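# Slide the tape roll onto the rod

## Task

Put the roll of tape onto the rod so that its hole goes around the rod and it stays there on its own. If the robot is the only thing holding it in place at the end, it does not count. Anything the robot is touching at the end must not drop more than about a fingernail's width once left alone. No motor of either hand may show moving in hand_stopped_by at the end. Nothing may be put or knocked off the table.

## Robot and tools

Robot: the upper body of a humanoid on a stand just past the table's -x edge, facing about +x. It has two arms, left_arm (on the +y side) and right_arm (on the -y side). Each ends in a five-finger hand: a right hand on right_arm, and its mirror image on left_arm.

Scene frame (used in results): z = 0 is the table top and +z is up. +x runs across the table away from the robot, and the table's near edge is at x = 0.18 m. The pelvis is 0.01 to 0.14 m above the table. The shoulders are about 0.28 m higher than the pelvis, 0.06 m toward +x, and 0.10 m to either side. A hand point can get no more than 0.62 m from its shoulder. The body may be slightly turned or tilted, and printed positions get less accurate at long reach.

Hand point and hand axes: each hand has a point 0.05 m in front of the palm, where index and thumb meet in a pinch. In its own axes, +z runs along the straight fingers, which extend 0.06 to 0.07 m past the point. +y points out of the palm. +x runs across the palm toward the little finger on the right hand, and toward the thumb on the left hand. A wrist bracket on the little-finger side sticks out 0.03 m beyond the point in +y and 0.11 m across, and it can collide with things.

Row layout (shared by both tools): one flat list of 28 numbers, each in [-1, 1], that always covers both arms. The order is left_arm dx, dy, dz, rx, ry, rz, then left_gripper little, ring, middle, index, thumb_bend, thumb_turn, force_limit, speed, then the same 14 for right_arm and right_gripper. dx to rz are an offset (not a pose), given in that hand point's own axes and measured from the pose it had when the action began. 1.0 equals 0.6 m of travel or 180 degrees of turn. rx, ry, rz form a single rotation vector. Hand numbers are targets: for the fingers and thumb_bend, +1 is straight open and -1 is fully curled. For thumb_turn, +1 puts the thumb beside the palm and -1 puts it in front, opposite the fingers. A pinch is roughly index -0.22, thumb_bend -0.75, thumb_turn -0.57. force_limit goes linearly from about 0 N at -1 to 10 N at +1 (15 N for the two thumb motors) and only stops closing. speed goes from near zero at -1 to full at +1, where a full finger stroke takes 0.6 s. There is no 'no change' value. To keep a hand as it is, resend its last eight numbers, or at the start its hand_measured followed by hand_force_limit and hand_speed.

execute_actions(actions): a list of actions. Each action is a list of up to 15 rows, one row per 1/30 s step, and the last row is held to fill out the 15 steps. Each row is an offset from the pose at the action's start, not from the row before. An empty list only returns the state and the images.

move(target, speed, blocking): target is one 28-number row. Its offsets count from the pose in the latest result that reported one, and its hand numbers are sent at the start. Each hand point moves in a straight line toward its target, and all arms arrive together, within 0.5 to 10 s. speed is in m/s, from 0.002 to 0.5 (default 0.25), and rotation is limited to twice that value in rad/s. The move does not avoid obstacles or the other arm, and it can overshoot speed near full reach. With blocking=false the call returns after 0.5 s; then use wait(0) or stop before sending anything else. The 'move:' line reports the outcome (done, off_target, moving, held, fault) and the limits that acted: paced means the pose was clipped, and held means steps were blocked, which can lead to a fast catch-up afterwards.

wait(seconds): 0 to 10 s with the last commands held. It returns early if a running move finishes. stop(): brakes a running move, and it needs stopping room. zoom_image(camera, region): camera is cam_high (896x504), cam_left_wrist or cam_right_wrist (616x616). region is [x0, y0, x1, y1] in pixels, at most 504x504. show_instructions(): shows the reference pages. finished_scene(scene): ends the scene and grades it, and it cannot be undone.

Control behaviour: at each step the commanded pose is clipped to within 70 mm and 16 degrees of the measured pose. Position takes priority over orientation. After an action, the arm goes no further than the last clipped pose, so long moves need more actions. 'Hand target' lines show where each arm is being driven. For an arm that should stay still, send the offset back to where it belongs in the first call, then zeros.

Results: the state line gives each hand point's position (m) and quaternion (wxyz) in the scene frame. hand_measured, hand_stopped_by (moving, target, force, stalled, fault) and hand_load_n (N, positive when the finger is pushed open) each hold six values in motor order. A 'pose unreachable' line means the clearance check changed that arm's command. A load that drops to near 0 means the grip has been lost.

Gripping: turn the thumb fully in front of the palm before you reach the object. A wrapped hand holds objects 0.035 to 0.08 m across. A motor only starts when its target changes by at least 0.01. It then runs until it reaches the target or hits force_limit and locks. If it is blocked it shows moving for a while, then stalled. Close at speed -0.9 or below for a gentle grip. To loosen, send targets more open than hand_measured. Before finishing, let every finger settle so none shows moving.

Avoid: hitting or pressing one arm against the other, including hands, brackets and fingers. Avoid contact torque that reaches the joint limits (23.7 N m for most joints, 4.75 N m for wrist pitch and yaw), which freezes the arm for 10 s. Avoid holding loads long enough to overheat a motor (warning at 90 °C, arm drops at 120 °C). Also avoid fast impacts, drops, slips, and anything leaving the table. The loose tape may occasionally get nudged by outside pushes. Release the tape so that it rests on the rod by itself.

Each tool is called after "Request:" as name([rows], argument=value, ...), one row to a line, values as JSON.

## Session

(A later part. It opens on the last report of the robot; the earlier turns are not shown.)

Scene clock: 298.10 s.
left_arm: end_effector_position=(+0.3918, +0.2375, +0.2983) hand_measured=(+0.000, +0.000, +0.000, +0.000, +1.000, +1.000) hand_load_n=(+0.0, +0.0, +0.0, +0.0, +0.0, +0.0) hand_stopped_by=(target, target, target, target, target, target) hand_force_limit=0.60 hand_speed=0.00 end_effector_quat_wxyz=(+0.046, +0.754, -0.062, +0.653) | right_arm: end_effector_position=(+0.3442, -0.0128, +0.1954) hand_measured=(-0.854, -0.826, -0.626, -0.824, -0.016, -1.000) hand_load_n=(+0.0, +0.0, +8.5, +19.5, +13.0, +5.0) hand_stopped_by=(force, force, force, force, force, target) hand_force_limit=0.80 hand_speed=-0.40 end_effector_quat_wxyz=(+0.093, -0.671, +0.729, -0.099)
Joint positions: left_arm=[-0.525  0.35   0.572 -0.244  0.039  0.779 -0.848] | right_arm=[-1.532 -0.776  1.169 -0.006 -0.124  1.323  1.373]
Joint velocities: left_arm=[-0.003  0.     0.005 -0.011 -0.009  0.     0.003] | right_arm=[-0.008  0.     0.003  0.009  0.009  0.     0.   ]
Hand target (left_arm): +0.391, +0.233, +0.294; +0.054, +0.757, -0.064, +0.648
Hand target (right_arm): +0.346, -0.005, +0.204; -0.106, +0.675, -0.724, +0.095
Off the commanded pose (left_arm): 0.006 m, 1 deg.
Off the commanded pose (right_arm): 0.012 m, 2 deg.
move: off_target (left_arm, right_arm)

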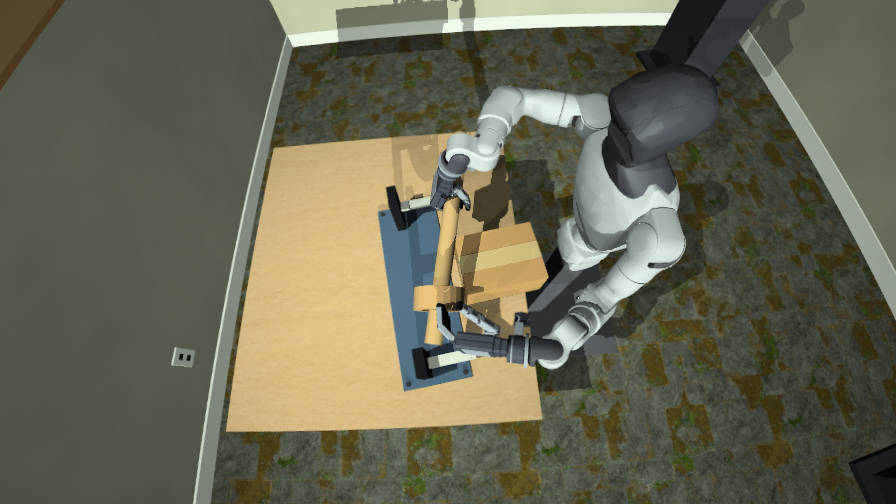

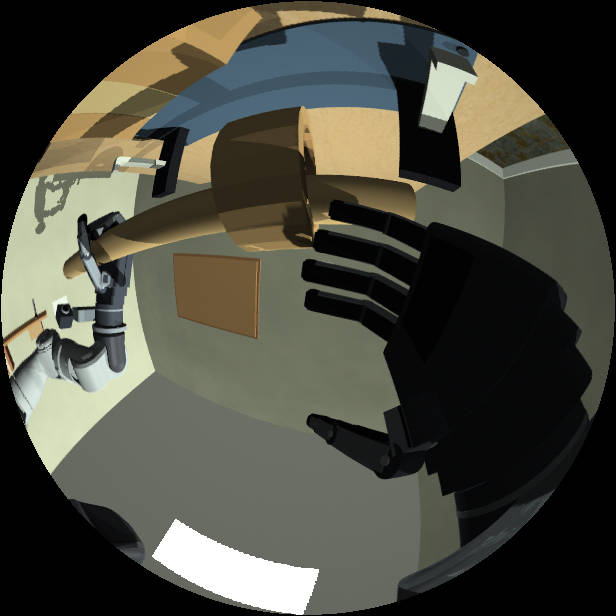

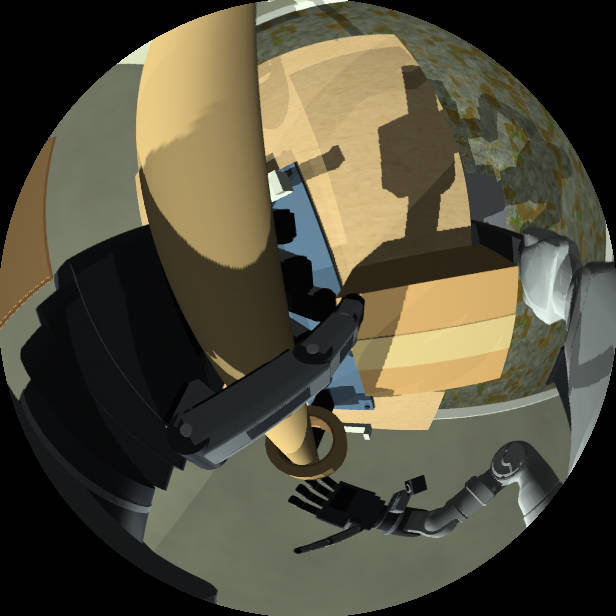

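Request:
move(target=[0.04,-0.3,-0.1,0,0,0,1,1,1,1,1,1,0.6,0,0,-0.008,-0.01,0,-0.004,0.004,-1,-1,-1,-1,-0.7,-1,0.8,-0.4], speed=0.12)

Request:
move(target=[0,0,0,0,0,0,1,1,1,1,1,1,0.6,0,-0.112,-0.07,0.065,0.107,-0.056,-0.076,-1,-1,-1,-1,-0.7,-1,0.8,-0.4], speed=0.04)

Scene clock: 312.13 s.
left_arm: end_effector_position=(+0.3741, +0.4196, +0.3429) hand_measured=(+1.000, +1.000, +1.000, +1.000, +1.000, +1.000) hand_load_n=(+0.0, +0.0, +0.0, +0.0, +0.0, +0.0) hand_stopped_by=(target, target, target, target, target, target) hand_force_limit=0.60 hand_speed=0.00 end_effector_quat_wxyz=(+0.013, +0.751, -0.016, +0.660) | right_arm: end_effector_position=(+0.3437, -0.0159, +0.1961) hand_measured=(-0.854, -0.826, -0.626, -0.824, -0.016, -1.000) hand_load_n=(+0.0, +0.0, +8.5, +19.0, +13.0, +4.5) hand_stopped_by=(force, force, force, force, force, target) hand_force_limit=0.80 hand_speed=-0.40 end_effector_quat_wxyz=(+0.088, -0.669, +0.732, -0.096)
Joint positions: left_arm=[-1.075  1.11   0.661  1.374  0.088  0.005 -1.14 ] | right_arm=[-1.532 -0.786  1.168  0.002 -0.124  1.312  1.387]
Joint velocities: left_arm=[-0.049  0.025  0.009  0.058  0.04  -0.037  0.002] | right_arm=[-0.003  0.     0.005 -0.008  0.012  0.     0.   ]
Hand target (left_arm): +0.374, +0.420, +0.343; +0.010, +0.751, -0.017, +0.660
Hand target (right_arm): +0.347, -0.013, +0.203; +0.098, -0.667, +0.732, -0.095
Off the commanded pose (left_arm): 0.015 m, 7 deg.
Off the commanded pose (right_arm): 0.008 m, 1 deg.
move: off_target (left_arm, right_arm)

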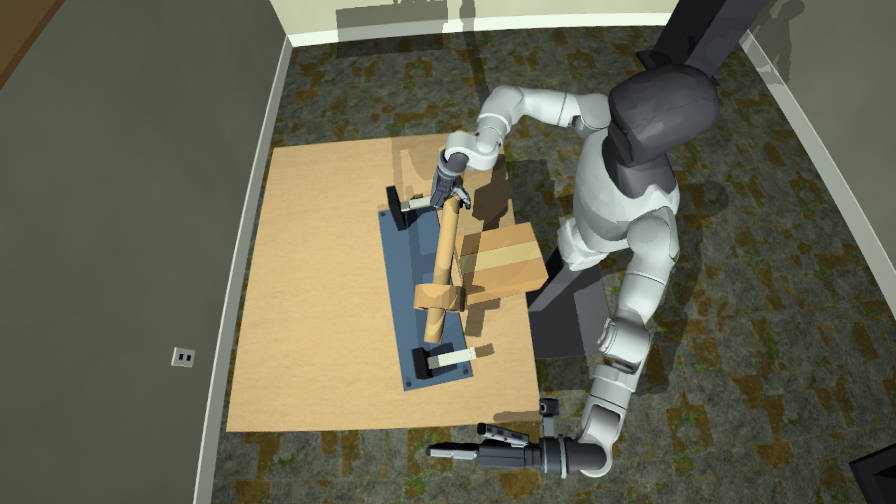

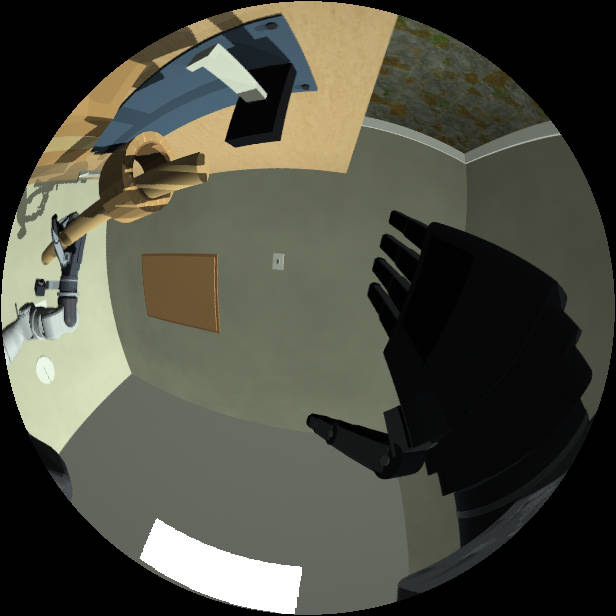

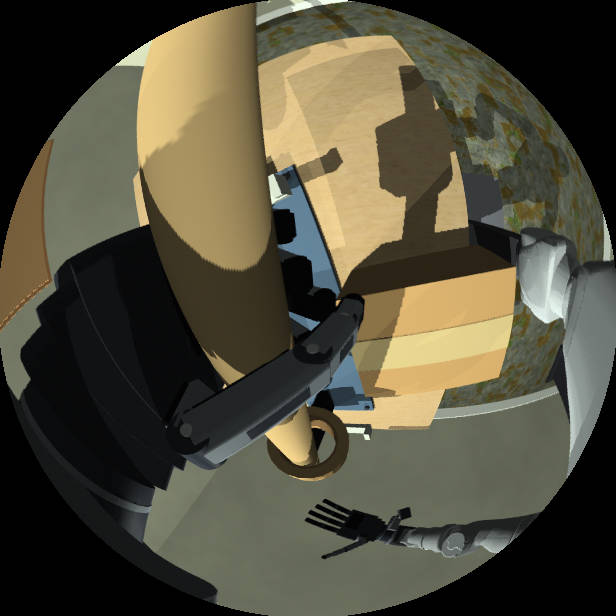

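Scene clock: 317.97 s.
left_arm: end_effector_position=(+0.3741, +0.4196, +0.3431) hand_measured=(+1.000, +1.000, +1.000, +1.000, +1.000, +1.000) hand_load_n=(+0.0, +0.0, +0.0, +0.0, +0.0, +0.0) hand_stopped_by=(target, target, target, target, target, target) hand_force_limit=0.60 hand_speed=0.00 end_effector_quat_wxyz=(+0.013, +0.751, -0.016, +0.660) | right_arm: end_effector_position=(+0.3997, +0.0412, +0.1632) hand_measured=(-0.854, -0.826, -0.626, -0.824, -0.016, -1.000) hand_load_n=(+0.0, +0.0, +8.5, +18.5, +13.0, +4.0) hand_stopped_by=(force, force, force, force, force, target) hand_force_limit=0.80 hand_speed=-0.40 end_effector_quat_wxyz=(-0.239, +0.734, -0.614, +0.165)
Joint positions: left_arm=[-1.076  1.111  0.661  1.375  0.089  0.004 -1.14 ] | right_arm=[-1.421 -0.594  1.128  0.153 -0.124  1.015  0.902]
Joint velocities: left_arm=[ 0.005 -0.006  0.009  0.003 -0.008  0.     0.   ] | right_arm=[ 0.002  0.008 -0.003  0.002 -0.006  0.    -0.005]
Hand target (left_arm): +0.374, +0.420, +0.343; +0.013, +0.751, -0.016, +0.660
Hand target (right_arm): +0.403, +0.045, +0.169; -0.249, +0.732, -0.612, +0.167
Off the commanded pose (left_arm): 0.000 m, 0 deg.
Off the commanded pose (right_arm): 0.008 m, 1 deg.
move: off_target (right_arm)

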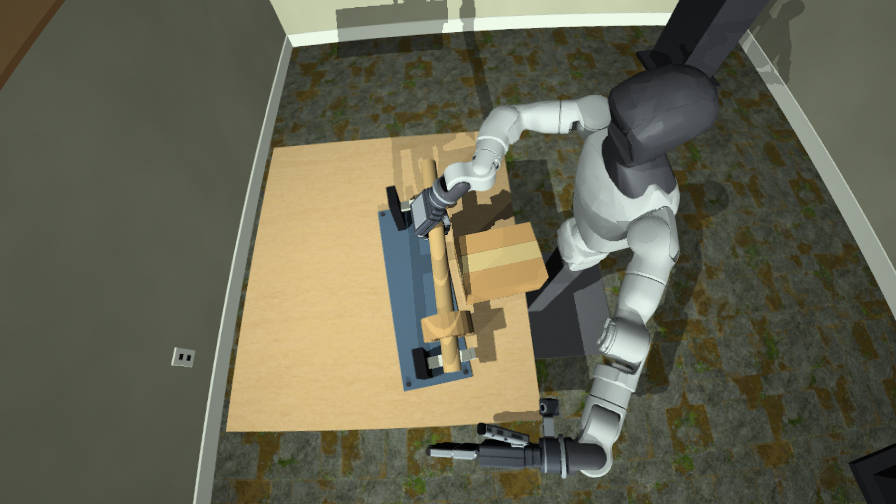

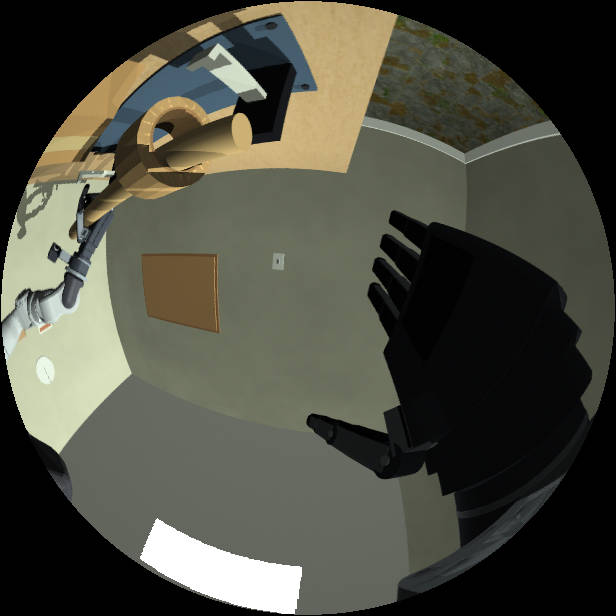

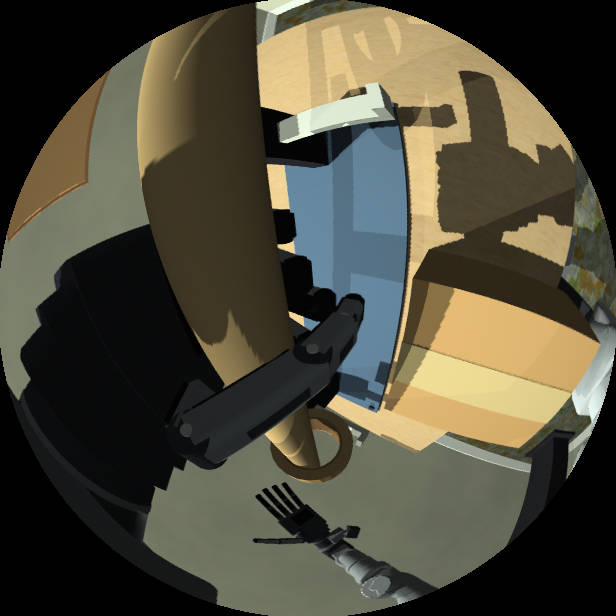

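Request:
move(target=[0,0,0,0,0,0,1,1,1,1,1,1,0.6,0,0,0.018,0.115,0.012,-0.008,-0.006,-1,-1,-1,-1,-0.7,-1,0.8,-0.4], speed=0.03)

Request:
zoom_image(camera="cam_high", region=[340,150,560,400])

Scene clock: 326.43 s.
left_arm: end_effector_position=(+0.3741, +0.4196, +0.3431) hand_measured=(+1.000, +1.000, +1.000, +1.000, +1.000, +1.000) hand_load_n=(+0.0, +0.0, +0.0, +0.0, +0.0, +0.0) hand_stopped_by=(target, target, target, target, target, target) hand_force_limit=0.60 hand_speed=0.00 end_effector_quat_wxyz=(+0.013, +0.751, -0.016, +0.660) | right_arm: end_effector_position=(+0.4287, +0.0429, +0.0948) hand_measured=(-0.854, -0.826, -0.626, -0.824, -0.016, -1.000) hand_load_n=(+0.0, +0.0, +8.5, +18.0, +13.0, +4.0) hand_stopped_by=(force, force, force, force, force, target) hand_force_limit=0.80 hand_speed=-0.40 end_effector_quat_wxyz=(-0.250, +0.734, -0.608, +0.170)
Joint positions: left_arm=[-1.076  1.111  0.661  1.375  0.089  0.004 -1.14 ] | right_arm=[-1.31  -0.397  1.132  0.651 -0.124  0.65   0.666]
Joint velocities: left_arm=[-0.011 -0.002  0.008  0.003  0.011  0.     0.   ] | right_arm=[ 0.021  0.014  0.015  0.006  0.008 -0.004  0.   ]
Hand target (left_arm): +0.374, +0.420, +0.343; +0.013, +0.751, -0.016, +0.660
Hand target (right_arm): +0.431, +0.050, +0.101; -0.262, +0.732, -0.606, +0.166
Off the commanded pose (left_arm): 0.000 m, 0 deg.
Off the commanded pose (right_arm): 0.009 m, 1 deg.
move: off_target (right_arm)

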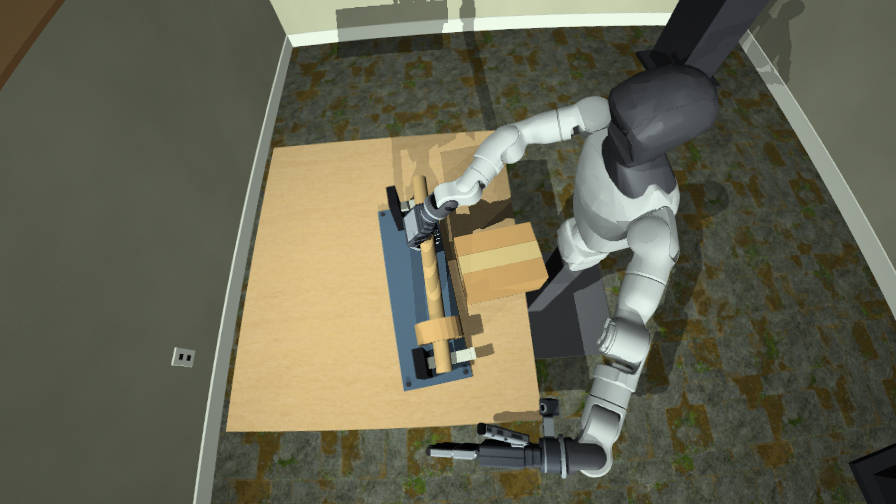

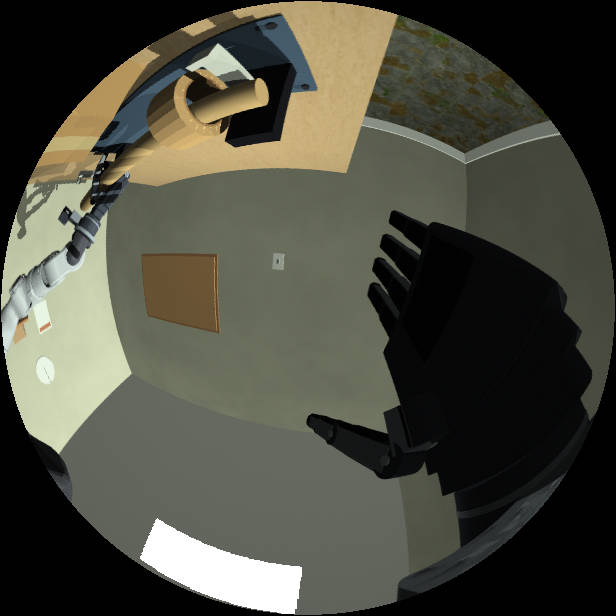

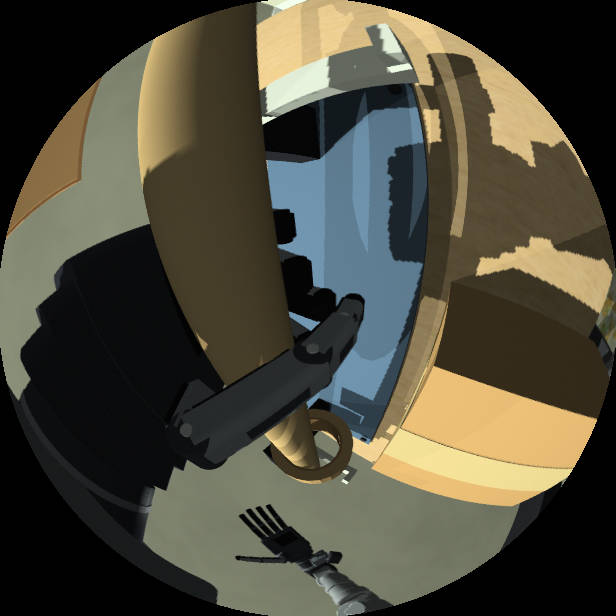

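Region (340, 150, 560, 400) of cam_high's 896x504 image, scaled by 2.016, with more detail than that image has; it fills the left 444 columns of this view, and the rest is white.

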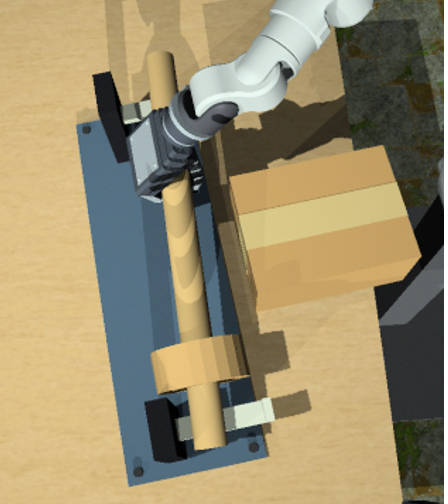

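Request:
move(target=[0,0,0,0,0,0,1,1,1,1,1,1,0.6,0,-0.025,0.02,0.05,0.006,0,0,-1,-1,-1,-1,-0.7,-1,0.8,-0.4], speed=0.025)

Request:
zoom_image(camera="cam_high", region=[340,150,560,400])

Scene clock: 331.83 s.
left_arm: end_effector_position=(+0.3741, +0.4196, +0.3431) hand_measured=(+1.000, +1.000, +1.000, +1.000, +1.000, +1.000) hand_load_n=(+0.0, +0.0, +0.0, +0.0, +0.0, +0.0) hand_stopped_by=(target, target, target, target, target, target) hand_force_limit=0.60 hand_speed=0.00 end_effector_quat_wxyz=(+0.013, +0.751, -0.016, +0.660) | right_arm: end_effector_position=(+0.4363, +0.0592, +0.0652) hand_measured=(-0.852, -0.826, -0.626, -0.824, -0.016, -1.000) hand_load_n=(+8.5, +4.0, +8.5, +8.5, +13.5, +0.5) hand_stopped_by=(force, force, force, force, force, target) hand_force_limit=0.80 hand_speed=-0.40 end_effector_quat_wxyz=(-0.261, +0.723, -0.616, +0.170)
Joint positions: left_arm=[-1.076  1.111  0.661  1.375  0.089  0.004 -1.14 ] | right_arm=[-1.319 -0.185  1.121  1.071 -0.104  0.445  0.536]
Joint velocities: left_arm=[ 0.011  0.006 -0.009 -0.003  0.     0.     0.   ] | right_arm=[-0.003  0.018  0.005  0.06   0.006 -0.037  0.   ]
Hand target (left_arm): +0.374, +0.420, +0.343; +0.013, +0.751, -0.016, +0.660
Hand target (right_arm): +0.434, +0.060, +0.063; -0.258, +0.730, -0.609, +0.174
Off the commanded pose (left_arm): 0.000 m, 0 deg.
Off the commanded pose (right_arm): 0.004 m, 2 deg.
move: off_target (right_arm)

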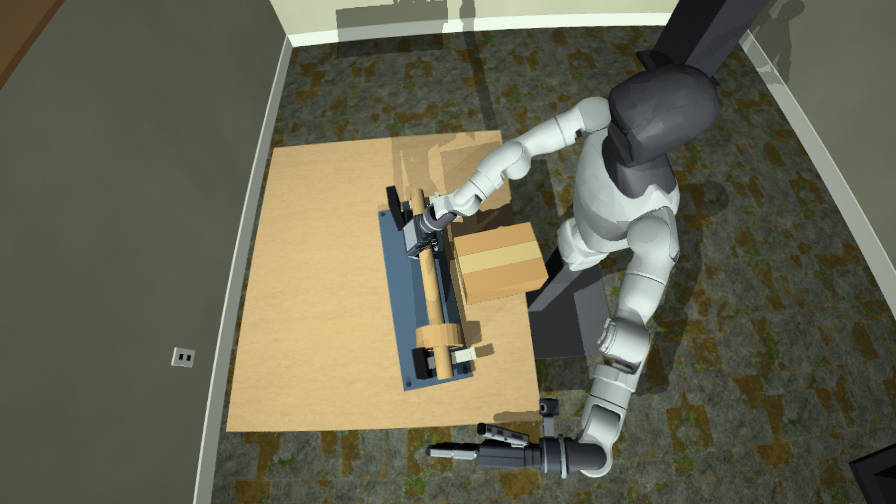

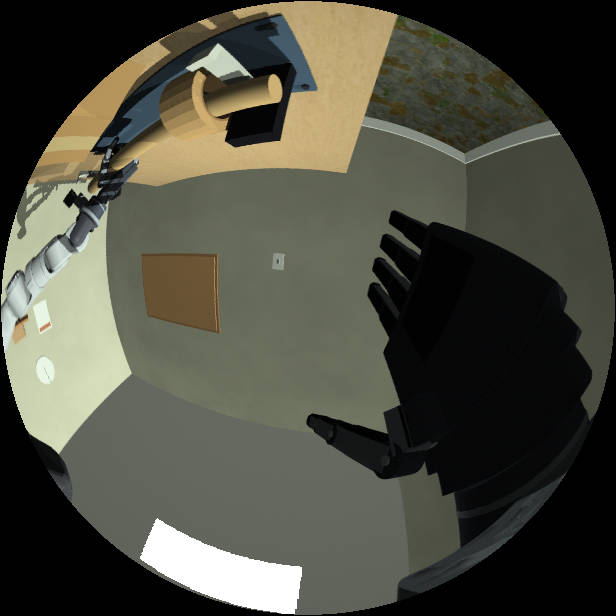

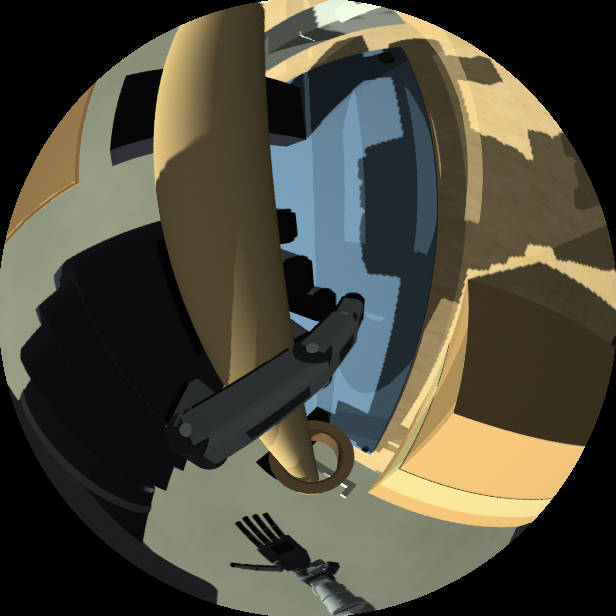

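Region (340, 150, 560, 400) of cam_high's 896x504 image, scaled by 2.016, with more detail than that image has; it fills the left 444 columns of this view, and the rest is white.

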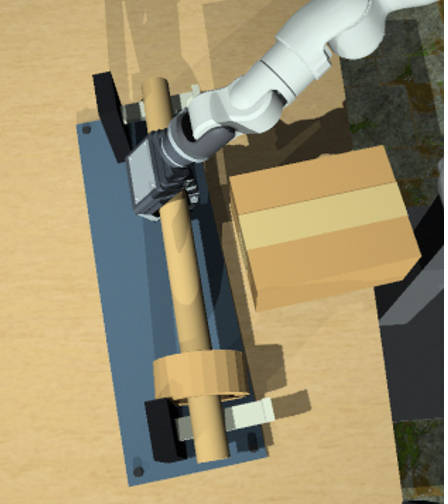

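Request:
move(target=[0,0,0,0,0,0,1,1,1,1,1,1,0.6,0,0,0,0,0,0,0,0.3,0.3,0.3,0.3,0.8,-1,0.8,-0.6])

Request:
move(target=[0,0,0,0,0,0,1,1,1,1,1,1,0.6,0,0,-0.02,-0.05,0,0,0,1,1,1,1,1,-1,0.8,0], speed=0.05)

Request:
move(target=[0,0,0,0,0,0,1,1,1,1,1,1,0.6,0,0,-0.07,-0.15,0,0,0,1,1,1,1,1,-1,0.8,0], speed=0.05)

Scene clock: 346.10 s.
left_arm: end_effector_position=(+0.3741, +0.4196, +0.3431) hand_measured=(+1.000, +1.000, +1.000, +1.000, +1.000, +1.000) hand_load_n=(+0.0, +0.0, +0.0, +0.0, +0.0, +0.0) hand_stopped_by=(target, target, target, target, target, target) hand_force_limit=0.60 hand_speed=0.00 end_effector_quat_wxyz=(+0.013, +0.751, -0.016, +0.660) | right_arm: end_effector_position=(+0.4356, +0.0593, +0.0644) hand_measured=(+0.300, +0.300, +0.300, +0.300, +0.800, -1.000) hand_load_n=(+0.0, +0.0, +0.0, +0.0, +0.0, +0.0) hand_stopped_by=(target, target, target, target, target, target) hand_force_limit=0.80 hand_speed=-0.60 end_effector_quat_wxyz=(-0.261, +0.723, -0.617, +0.168)
Joint positions: left_arm=[-1.076  1.111  0.661  1.375  0.089  0.004 -1.14 ] | right_arm=[-1.318 -0.184  1.121  1.074 -0.102  0.443  0.536]
Joint velocities: left_arm=[ 0.     0.006 -0.002 -0.003  0.     0.     0.   ] | right_arm=[0.002 0.009 0.009 0.    0.011 0.    0.   ]
Hand target (left_arm): +0.374, +0.420, +0.343; +0.013, +0.751, -0.016, +0.660
Hand target (right_arm): +0.436, +0.059, +0.065; -0.261, +0.723, -0.616, +0.170
Off the commanded pose (left_arm): 0.000 m, 0 deg.
Off the commanded pose (right_arm): 0.001 m, 0 deg.
move: done

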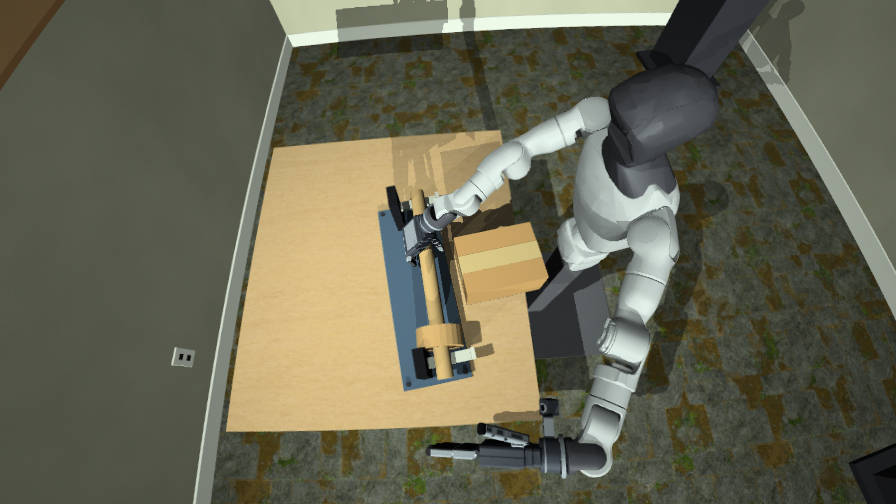

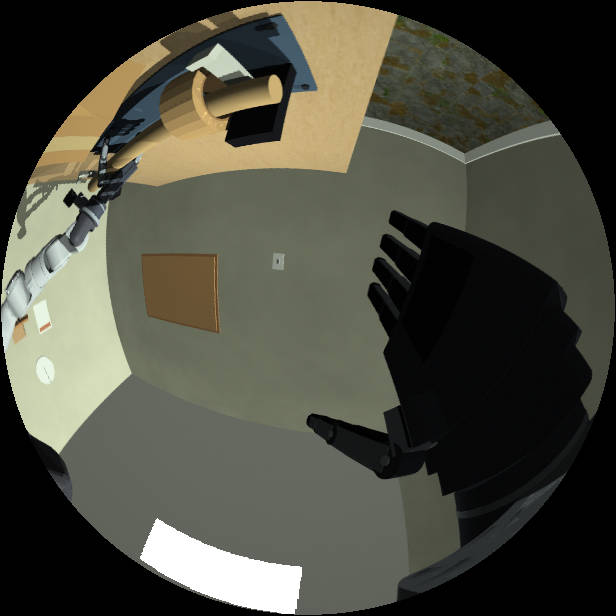

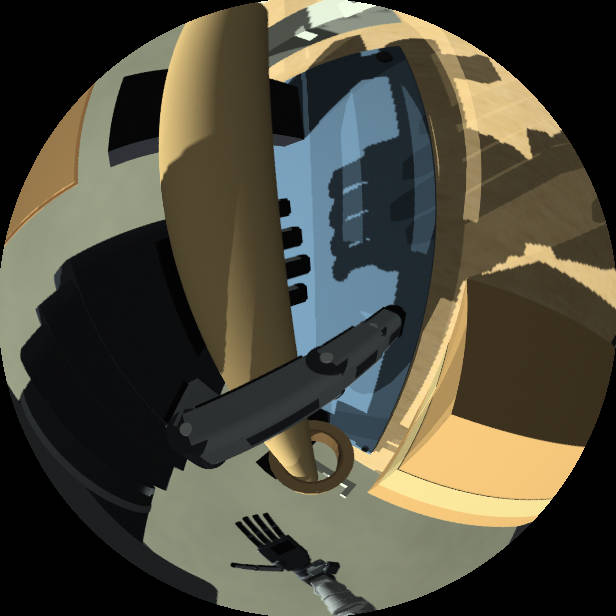

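Scene clock: 347.03 s.
left_arm: end_effector_position=(+0.3741, +0.4196, +0.3431) hand_measured=(+1.000, +1.000, +1.000, +1.000, +1.000, +1.000) hand_load_n=(+0.0, +0.0, +0.0, +0.0, +0.0, +0.0) hand_stopped_by=(target, target, target, target, target, target) hand_force_limit=0.60 hand_speed=0.00 end_effector_quat_wxyz=(+0.013, +0.751, -0.016, +0.660) | right_arm: end_effector_position=(+0.4269, +0.0576, +0.0970) hand_measured=(+1.000, +1.000, +1.000, +1.000, +1.000, -1.000) hand_load_n=(+0.0, +0.0, +0.0, +0.0, +0.0, +0.0) hand_stopped_by=(target, target, target, target, target, target) hand_force_limit=0.80 hand_speed=0.00 end_effector_quat_wxyz=(-0.262, +0.725, -0.615, +0.168)
Joint positions: left_arm=[-1.076  1.111  0.661  1.375  0.089  0.004 -1.14 ] | right_arm=[-1.317 -0.362  1.128  0.641 -0.102  0.703  0.633]
Joint velocities: left_arm=[ 0.005 -0.003  0.003 -0.002  0.008  0.     0.   ] | right_arm=[-0.006  0.     0.003  0.006 -0.003  0.002  0.   ]
Hand target (left_arm): +0.374, +0.420, +0.343; +0.013, +0.751, -0.016, +0.660
Hand target (right_arm): +0.427, +0.056, +0.096; -0.259, +0.725, -0.615, +0.169
Off the commanded pose (left_arm): 0.000 m, 0 deg.
Off the commanded pose (right_arm): 0.003 m, 0 deg.
move: done

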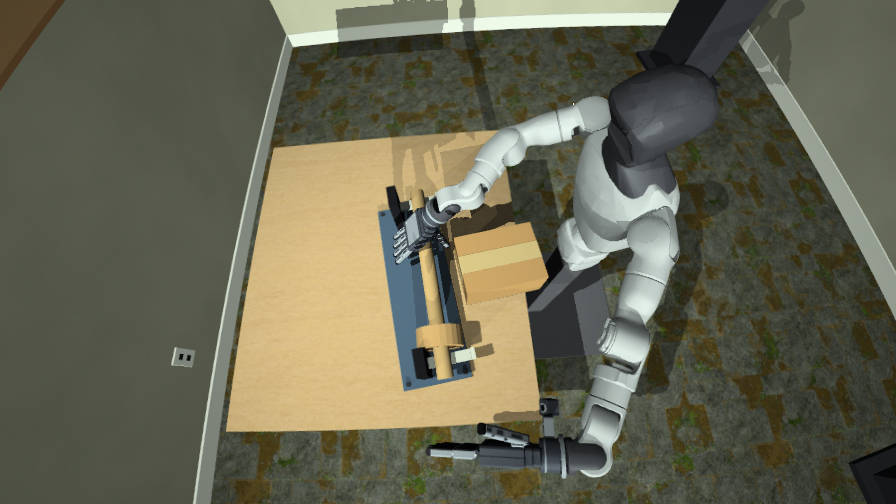

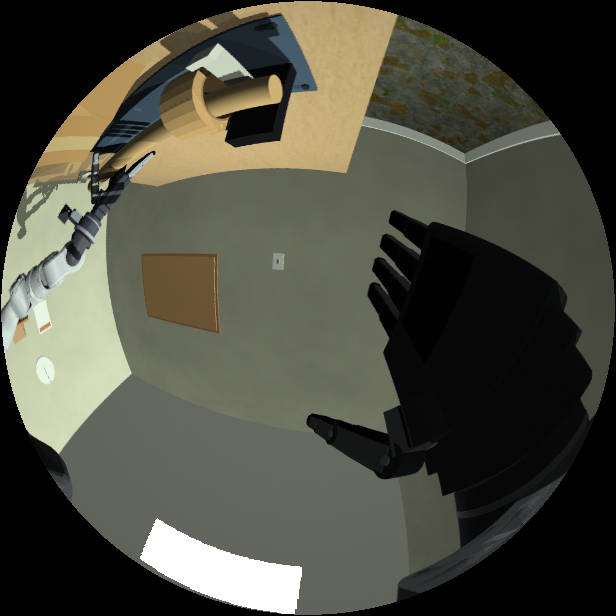

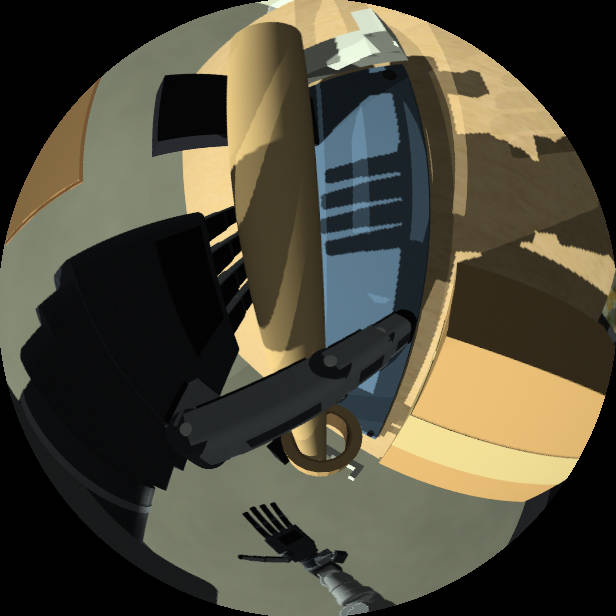

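Scene clock: 349.33 s.
left_arm: end_effector_position=(+0.3741, +0.4196, +0.3431) hand_measured=(+1.000, +1.000, +1.000, +1.000, +1.000, +1.000) hand_load_n=(+0.0, +0.0, +0.0, +0.0, +0.0, +0.0) hand_stopped_by=(target, target, target, target, target, target) hand_force_limit=0.60 hand_speed=0.00 end_effector_quat_wxyz=(+0.013, +0.751, -0.016, +0.660) | right_arm: end_effector_position=(+0.4048, +0.0484, +0.1933) hand_measured=(+1.000, +1.000, +1.000, +1.000, +1.000, -1.000) hand_load_n=(+0.0, +0.0, +0.0, +0.0, +0.0, +0.0) hand_stopped_by=(target, target, target, target, target, target) hand_force_limit=0.80 hand_speed=0.00 end_effector_quat_wxyz=(-0.258, +0.731, -0.607, +0.174)
Joint positions: left_arm=[-1.076  1.111  0.661  1.375  0.089  0.004 -1.14 ] | right_arm=[-1.506 -0.62   1.128  0.118 -0.102  1.042  0.93 ]
Joint velocities: left_arm=[-0.003  0.011  0.008  0.006  0.003  0.     0.   ] | right_arm=[ 0.012 -0.002 -0.008 -0.002  0.006  0.     0.002]
Hand target (left_arm): +0.374, +0.420, +0.343; +0.013, +0.751, -0.016, +0.660
Hand target (right_arm): +0.404, +0.048, +0.193; -0.256, +0.732, -0.608, +0.173
Off the commanded pose (left_arm): 0.000 m, 0 deg.
Off the commanded pose (right_arm): 0.005 m, 1 deg.
move: off_target (right_arm)

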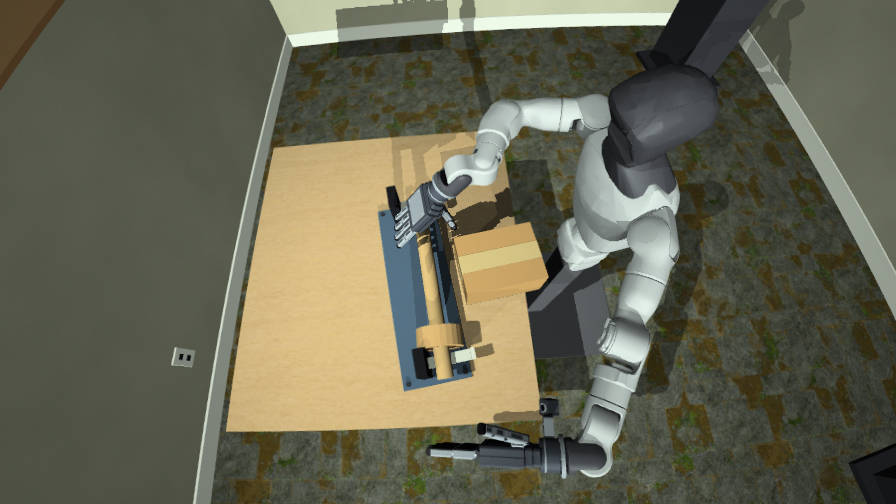

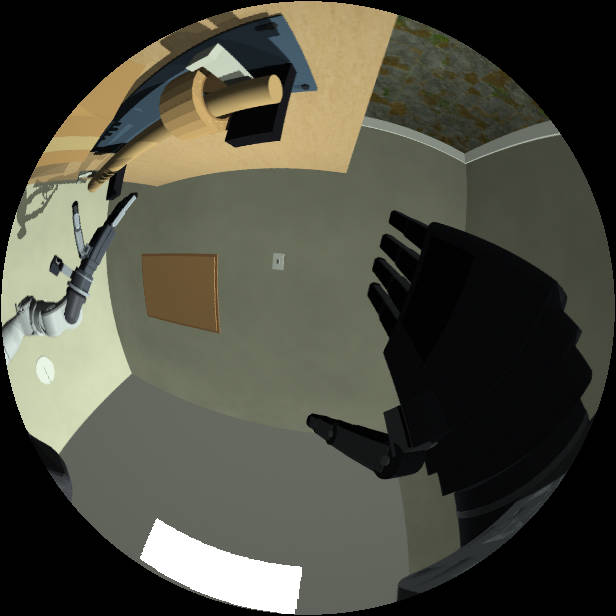

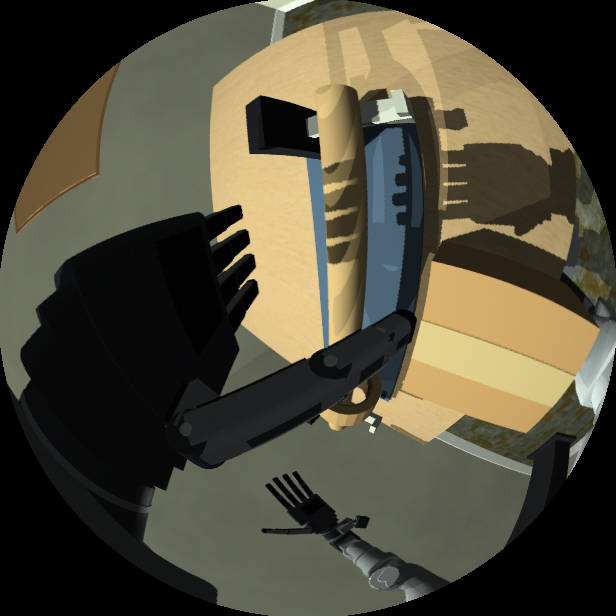

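Request:
finished_scene(scene=2)

The scene is finished: the task was done.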